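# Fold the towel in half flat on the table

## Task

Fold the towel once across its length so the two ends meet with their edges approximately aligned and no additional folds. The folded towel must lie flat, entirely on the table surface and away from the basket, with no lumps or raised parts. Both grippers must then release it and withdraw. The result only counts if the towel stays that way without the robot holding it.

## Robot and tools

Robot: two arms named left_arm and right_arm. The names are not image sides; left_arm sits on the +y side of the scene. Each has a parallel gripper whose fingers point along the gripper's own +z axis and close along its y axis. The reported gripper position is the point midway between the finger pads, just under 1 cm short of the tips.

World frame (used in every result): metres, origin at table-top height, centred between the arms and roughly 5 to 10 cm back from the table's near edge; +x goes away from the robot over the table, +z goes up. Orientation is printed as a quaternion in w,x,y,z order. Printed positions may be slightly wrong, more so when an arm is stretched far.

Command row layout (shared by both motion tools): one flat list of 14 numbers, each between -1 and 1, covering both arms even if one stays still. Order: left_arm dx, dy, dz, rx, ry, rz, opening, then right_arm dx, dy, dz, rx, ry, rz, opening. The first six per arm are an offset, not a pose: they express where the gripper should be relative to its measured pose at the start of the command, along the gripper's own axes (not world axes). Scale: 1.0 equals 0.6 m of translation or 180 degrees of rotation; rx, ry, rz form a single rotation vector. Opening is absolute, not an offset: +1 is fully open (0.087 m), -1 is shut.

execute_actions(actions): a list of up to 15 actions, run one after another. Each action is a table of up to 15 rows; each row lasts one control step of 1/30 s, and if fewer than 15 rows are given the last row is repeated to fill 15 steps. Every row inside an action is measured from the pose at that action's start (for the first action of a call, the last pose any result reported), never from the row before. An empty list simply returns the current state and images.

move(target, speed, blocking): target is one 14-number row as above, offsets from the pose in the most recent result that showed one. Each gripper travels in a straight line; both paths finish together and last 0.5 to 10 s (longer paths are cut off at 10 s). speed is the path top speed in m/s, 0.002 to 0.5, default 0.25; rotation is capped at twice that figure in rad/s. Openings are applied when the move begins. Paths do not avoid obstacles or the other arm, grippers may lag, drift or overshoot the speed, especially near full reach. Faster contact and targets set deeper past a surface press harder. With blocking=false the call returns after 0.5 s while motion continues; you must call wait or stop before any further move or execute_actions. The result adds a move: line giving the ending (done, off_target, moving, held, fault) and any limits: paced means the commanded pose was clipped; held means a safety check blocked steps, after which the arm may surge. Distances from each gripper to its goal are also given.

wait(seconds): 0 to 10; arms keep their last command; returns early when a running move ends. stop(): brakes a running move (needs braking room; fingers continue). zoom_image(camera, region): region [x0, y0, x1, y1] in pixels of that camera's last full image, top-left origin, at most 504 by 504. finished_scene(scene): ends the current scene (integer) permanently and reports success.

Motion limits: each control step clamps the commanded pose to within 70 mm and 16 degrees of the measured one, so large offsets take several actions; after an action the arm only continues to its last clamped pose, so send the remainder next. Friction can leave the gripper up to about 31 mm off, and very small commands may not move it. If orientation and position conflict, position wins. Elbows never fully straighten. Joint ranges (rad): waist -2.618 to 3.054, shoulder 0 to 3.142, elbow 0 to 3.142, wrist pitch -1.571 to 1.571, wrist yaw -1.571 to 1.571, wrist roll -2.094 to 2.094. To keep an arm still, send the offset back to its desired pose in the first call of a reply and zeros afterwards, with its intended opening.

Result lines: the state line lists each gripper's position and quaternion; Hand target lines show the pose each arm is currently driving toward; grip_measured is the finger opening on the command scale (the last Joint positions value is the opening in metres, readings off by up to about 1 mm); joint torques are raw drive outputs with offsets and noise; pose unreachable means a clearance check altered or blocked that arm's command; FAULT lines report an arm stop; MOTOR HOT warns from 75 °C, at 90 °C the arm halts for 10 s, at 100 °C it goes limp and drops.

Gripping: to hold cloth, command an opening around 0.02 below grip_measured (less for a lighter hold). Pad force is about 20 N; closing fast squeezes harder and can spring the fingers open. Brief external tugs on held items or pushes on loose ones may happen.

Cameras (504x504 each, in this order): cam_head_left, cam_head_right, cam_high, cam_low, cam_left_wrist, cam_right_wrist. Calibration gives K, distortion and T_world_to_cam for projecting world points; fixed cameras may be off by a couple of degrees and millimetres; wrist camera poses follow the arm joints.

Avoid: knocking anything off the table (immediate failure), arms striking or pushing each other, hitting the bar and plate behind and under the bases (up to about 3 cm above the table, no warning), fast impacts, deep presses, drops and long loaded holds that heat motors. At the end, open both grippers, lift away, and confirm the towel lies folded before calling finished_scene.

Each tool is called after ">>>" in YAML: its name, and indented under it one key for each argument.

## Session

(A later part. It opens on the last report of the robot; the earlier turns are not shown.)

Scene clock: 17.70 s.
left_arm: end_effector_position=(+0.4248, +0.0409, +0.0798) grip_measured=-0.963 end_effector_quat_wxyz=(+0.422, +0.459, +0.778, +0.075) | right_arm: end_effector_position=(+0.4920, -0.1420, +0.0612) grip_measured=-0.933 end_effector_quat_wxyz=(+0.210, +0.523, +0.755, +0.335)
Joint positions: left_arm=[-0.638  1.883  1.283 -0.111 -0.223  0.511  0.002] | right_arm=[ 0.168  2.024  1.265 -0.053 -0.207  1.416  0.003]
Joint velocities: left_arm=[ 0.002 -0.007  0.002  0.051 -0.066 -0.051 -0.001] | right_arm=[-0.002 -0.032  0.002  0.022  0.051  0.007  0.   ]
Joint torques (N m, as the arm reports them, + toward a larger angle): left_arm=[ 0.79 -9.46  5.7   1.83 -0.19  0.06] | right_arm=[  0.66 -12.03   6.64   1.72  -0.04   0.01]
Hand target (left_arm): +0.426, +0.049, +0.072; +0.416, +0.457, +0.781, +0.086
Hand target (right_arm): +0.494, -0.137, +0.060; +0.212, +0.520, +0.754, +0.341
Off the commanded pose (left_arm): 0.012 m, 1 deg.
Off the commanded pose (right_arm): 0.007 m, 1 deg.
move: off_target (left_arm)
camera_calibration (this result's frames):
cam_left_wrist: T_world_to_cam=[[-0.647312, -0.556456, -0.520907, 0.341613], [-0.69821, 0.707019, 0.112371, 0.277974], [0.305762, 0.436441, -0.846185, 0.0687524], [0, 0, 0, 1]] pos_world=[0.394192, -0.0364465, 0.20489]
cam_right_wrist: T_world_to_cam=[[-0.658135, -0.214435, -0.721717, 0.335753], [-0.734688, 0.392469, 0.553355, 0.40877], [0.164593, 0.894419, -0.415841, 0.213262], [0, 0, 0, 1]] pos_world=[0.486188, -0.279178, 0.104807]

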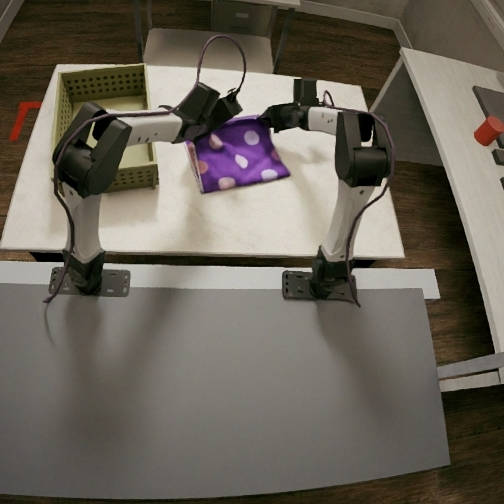

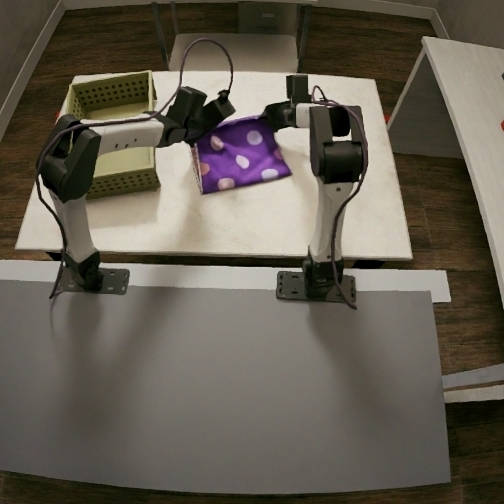

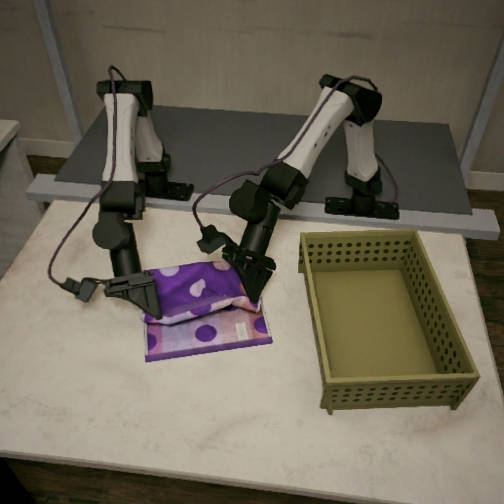

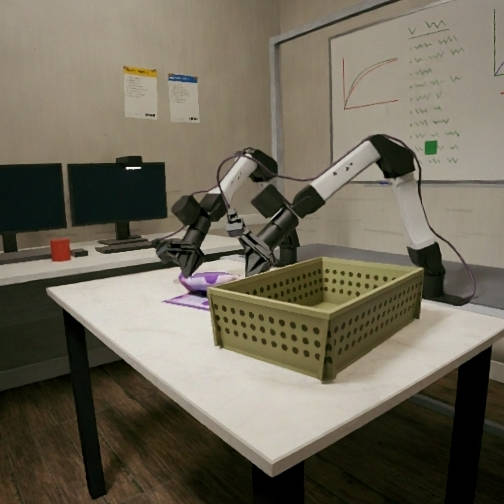

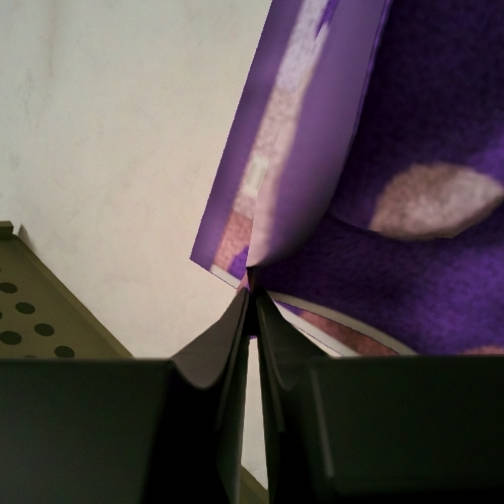

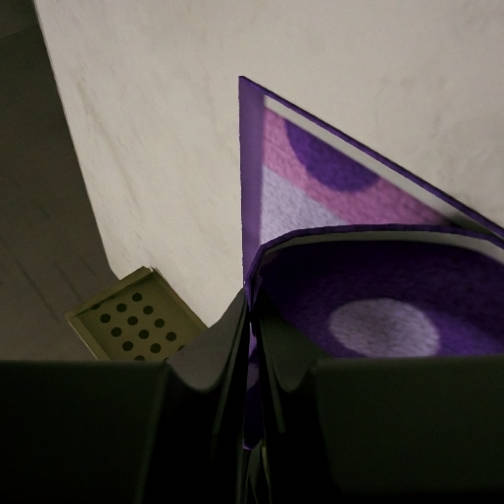

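>>> move:
  target: [0.045,0.032,0.055,0,0,0,-1,-0.03,-0.005,0.05,0,0,0,-1]
  speed: 0.08

>>> move:
  target: [0,0.02,0,0,0,0,0,0,0.02,0,0,0,0,0]

>>> move:
  target: [0.05,0.1,-0.3,0,0,0,0,-0.1,0.1,-0.3,0,0,0,0]

Scene clock: 19.57 s.
left_arm: end_effector_position=(+0.4533, +0.0571, +0.0594) grip_measured=-0.963 end_effector_quat_wxyz=(+0.427, +0.460, +0.775, +0.070) | right_arm: end_effector_position=(+0.5035, -0.1414, +0.0337) grip_measured=-0.933 end_effector_quat_wxyz=(+0.191, +0.525, +0.761, +0.330)
Joint positions: left_arm=[-0.559  1.954  1.283 -0.017 -0.152  0.564  0.002] | right_arm=[ 0.158  2.128  1.324 -0.045 -0.233  1.409  0.003]
Joint velocities: left_arm=[-0.017 -0.007  0.022 -0.022  0.007  0.007  0.   ] | right_arm=[-0.002 -0.007  0.007 -0.066 -0.022 -0.037 -0.001]
Joint torques (N m, as the arm reports them, + toward a larger angle): left_arm=[ 1.12 -9.59  6.4   1.79 -0.05  0.02] | right_arm=[ -1.65 -12.3    8.97   1.66   0.02  -0.2 ]
Hand target (left_arm): +0.455, +0.064, +0.053; +0.422, +0.459, +0.778, +0.076
Hand target (right_arm): +0.516, -0.151, +0.038; +0.210, +0.523, +0.755, +0.335
Off the commanded pose (left_arm): 0.010 m, 1 deg.
Off the commanded pose (right_arm): 0.017 m, 2 deg.
move: off_target (right_arm)
camera_calibration (this result's frames):
cam_left_wrist: T_world_to_cam=[[-0.649346, -0.556404, -0.518425, 0.359249], [-0.69203, 0.714989, 0.0994237, 0.286242], [0.315349, 0.423326, -0.849324, 0.0322858], [0, 0, 0, 1]] pos_world=[0.421184, -0.0184401, 0.185205]
cam_right_wrist: T_world_to_cam=[[-0.682383, -0.215983, -0.698359, 0.334796], [-0.718039, 0.377116, 0.584981, 0.42056], [0.137016, 0.90063, -0.412421, 0.214122], [0, 0, 0, 1]] pos_world=[0.501099, -0.279135, 0.0760961]

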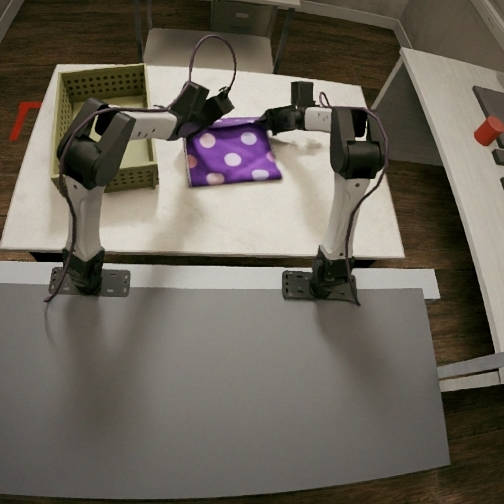

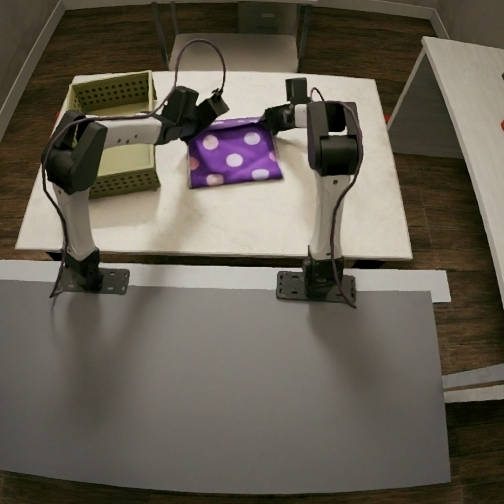

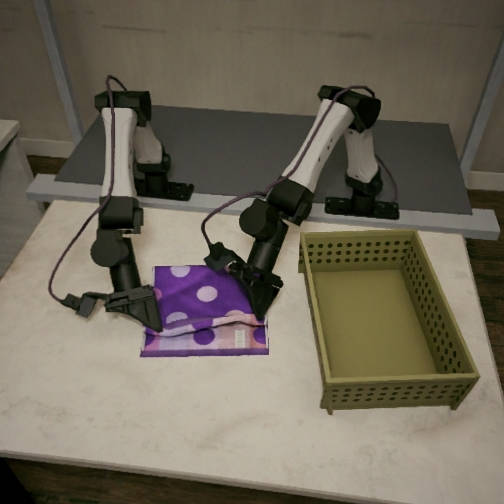

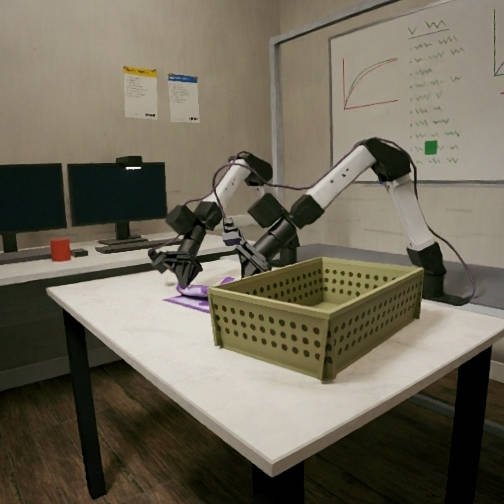

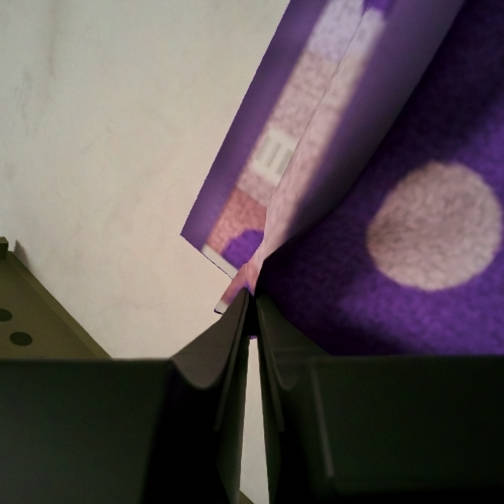

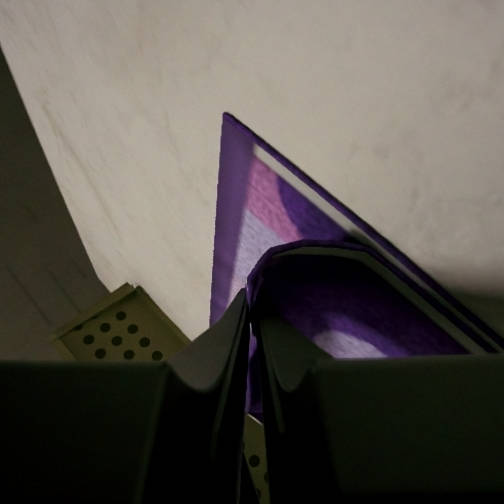

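Scene clock: 20.27 s.
left_arm: end_effector_position=(+0.4554, +0.0650, +0.0575) grip_measured=+0.000 end_effector_quat_wxyz=(+0.421, +0.460, +0.778, +0.072) | right_arm: end_effector_position=(+0.5075, -0.1409, +0.0412) grip_measured=+0.000 end_effector_quat_wxyz=(+0.190, +0.525, +0.761, +0.330)
Joint positions: left_arm=[-0.542  1.954  1.283 -0.029 -0.144  0.573  0.044] | right_arm=[ 0.158  2.128  1.358 -0.081 -0.233  1.409  0.044]
Joint velocities: left_arm=[ 0.002 -0.017 -0.012 -0.007  0.037 -0.037  0.   ] | right_arm=[ 0.007  0.012  0.002 -0.037  0.022 -0.007 -0.   ]
Joint torques (N m, as the arm reports them, + toward a larger angle): left_arm=[  0.88 -10.24   8.91   1.59   0.01   0.04] | right_arm=[  0.22 -12.65   8.95   1.42  -0.03  -0.04]
Hand target (left_arm): +0.461, +0.064, +0.066; +0.428, +0.460, +0.775, +0.070
Hand target (right_arm): +0.511, -0.139, +0.042; +0.191, +0.525, +0.761, +0.330
Off the commanded pose (left_arm): 0.010 m, 1 deg.
Off the commanded pose (right_arm): 0.005 m, 0 deg.
move: done
camera_calibration (this result's frames):
cam_left_wrist: T_world_to_cam=[[-0.651527, -0.555231, -0.516944, 0.364849], [-0.694631, 0.710547, 0.112302, 0.282915], [0.304959, 0.432253, -0.848621, 0.030793], [0, 0, 0, 1]] pos_world=[0.42484, -0.0117592, 0.182966]
cam_right_wrist: T_world_to_cam=[[-0.683141, -0.216055, -0.697595, 0.343228], [-0.717454, 0.376839, 0.585877, 0.418541], [0.136299, 0.900729, -0.412443, 0.216575], [0, 0, 0, 1]] pos_world=[0.505238, -0.278642, 0.0835452]

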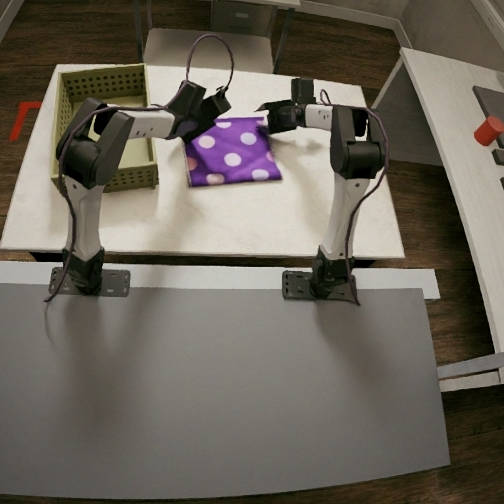

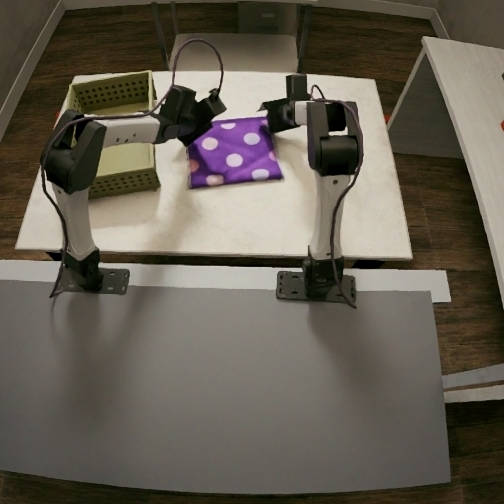

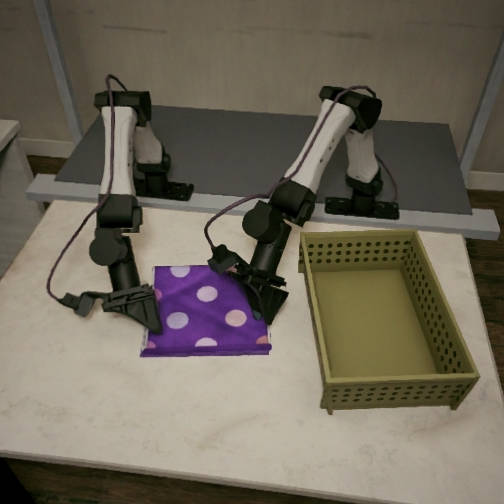

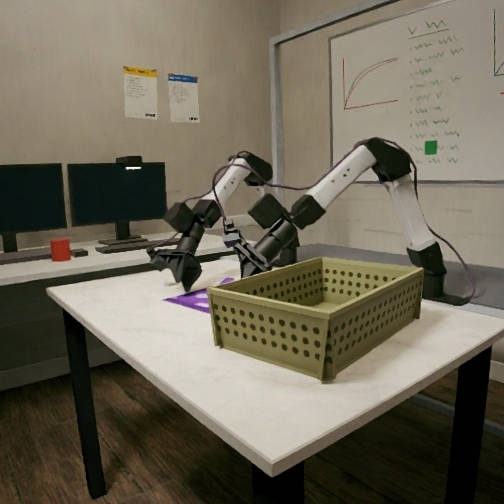

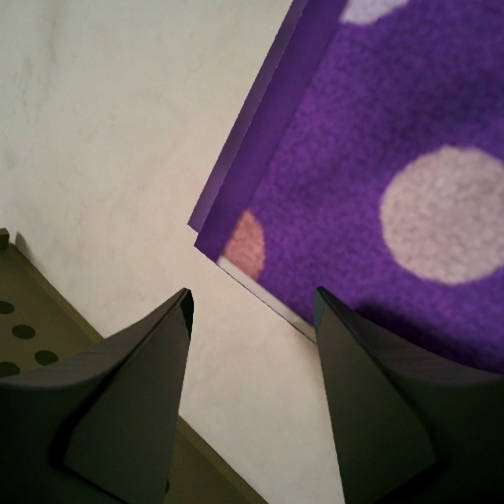

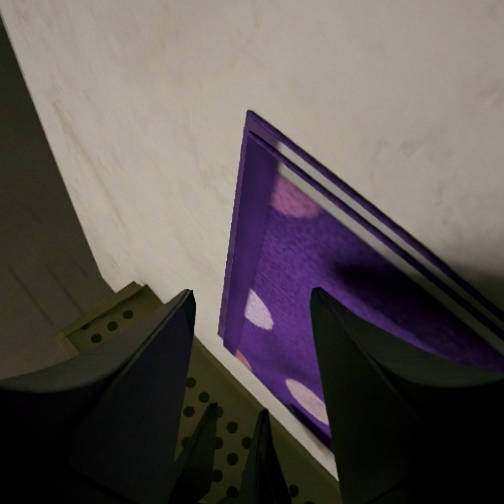

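Scene clock: 21.83 s.
left_arm: end_effector_position=(+0.3594, +0.1694, +0.1890) grip_measured=+0.000 end_effector_quat_wxyz=(+0.428, +0.457, +0.776, +0.076) | right_arm: end_effector_position=(+0.4533, -0.2347, +0.1988) grip_measured=+0.000 end_effector_quat_wxyz=(+0.183, +0.533, +0.759, +0.325)
Joint positions: left_arm=[-0.402  1.338  1.141 -0.479 -0.042  0.663  0.044] | right_arm=[-0.073  1.808  1.587 -0.702 -0.376  1.234  0.044]
Joint velocities: left_arm=[-0.002  0.002 -0.007  0.022 -0.022 -0.007  0.   ] | right_arm=[ 0.027  0.017 -0.002 -0.007 -0.022  0.022 -0.   ]
Joint torques (N m, as the arm reports them, + toward a larger angle): left_arm=[ 0.82 -5.95  6.77  1.61  0.05  0.05] | right_arm=[ -0.59 -11.27   9.53   1.32  -0.25  -0.2 ]
Hand target (left_arm): +0.356, +0.172, +0.185; +0.421, +0.460, +0.778, +0.073
Hand target (right_arm): +0.455, -0.236, +0.207; +0.190, +0.526, +0.760, +0.331
Off the commanded pose (left_arm): 0.006 m, 1 deg.
Off the commanded pose (right_arm): 0.010 m, 1 deg.
move: done
camera_calibration (this result's frames):
cam_left_wrist: T_world_to_cam=[[-0.6408, -0.559716, -0.525446, 0.426739], [-0.699373, 0.707887, 0.0988537, 0.132048], [0.316627, 0.430829, -0.845065, 0.121917], [0, 0, 0, 1]] pos_world=[0.327203, 0.0928526, 0.314203]
cam_right_wrist: T_world_to_cam=[[-0.699611, -0.204888, -0.684519, 0.403354], [-0.701106, 0.381632, 0.602335, 0.313022], [0.137823, 0.90132, -0.410642, 0.372497], [0, 0, 0, 1]] pos_world=[0.450314, -0.372556, 0.240522]

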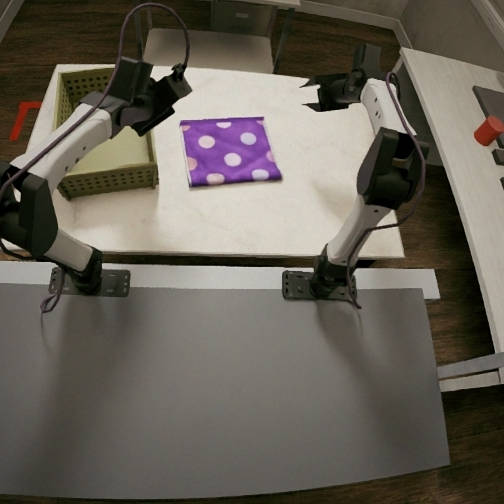

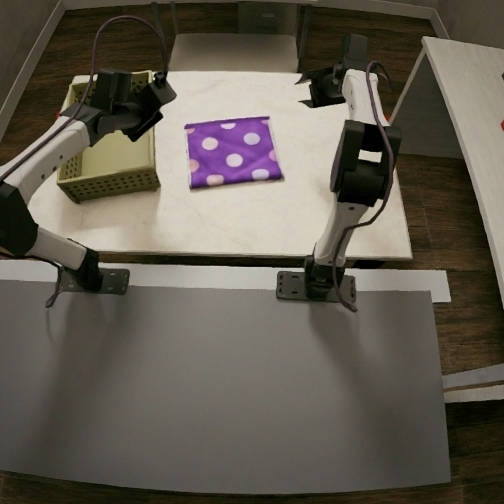

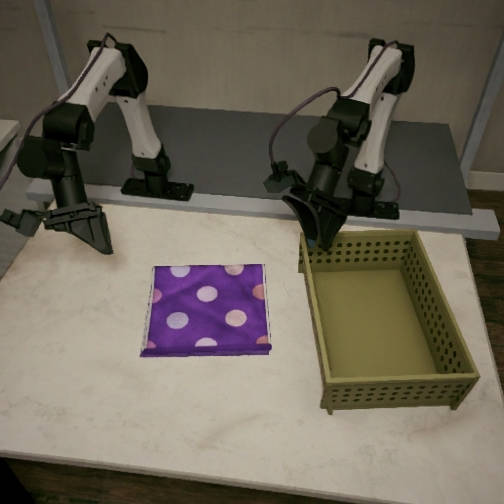

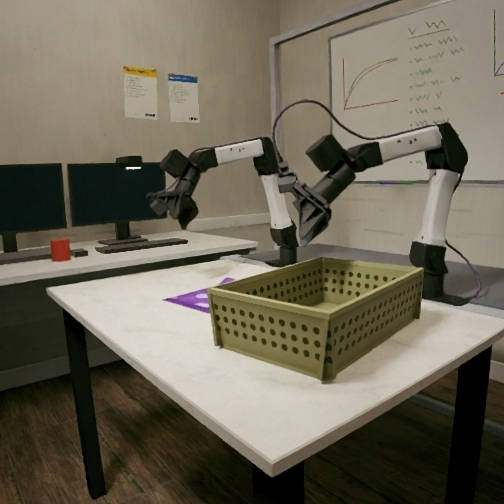

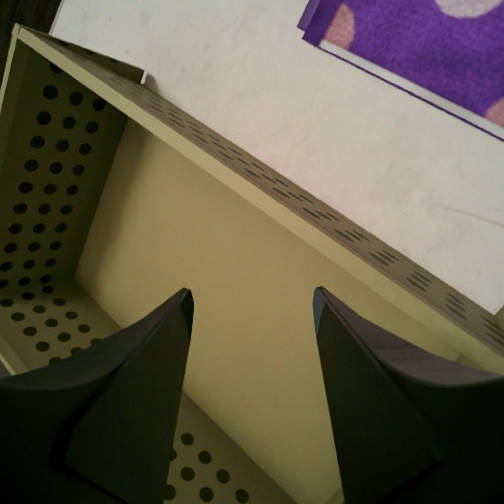

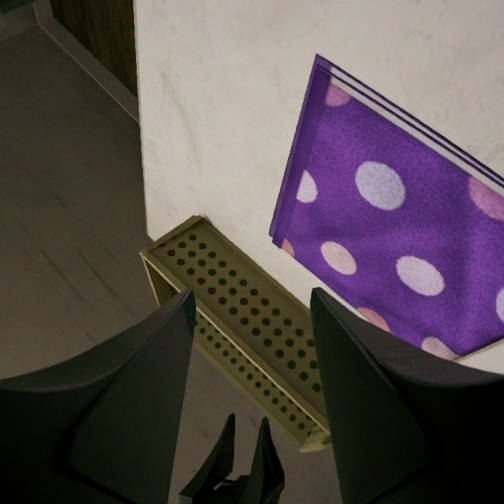

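>>> finished_scene:
  scene: 2

The scene is finished: the task was done.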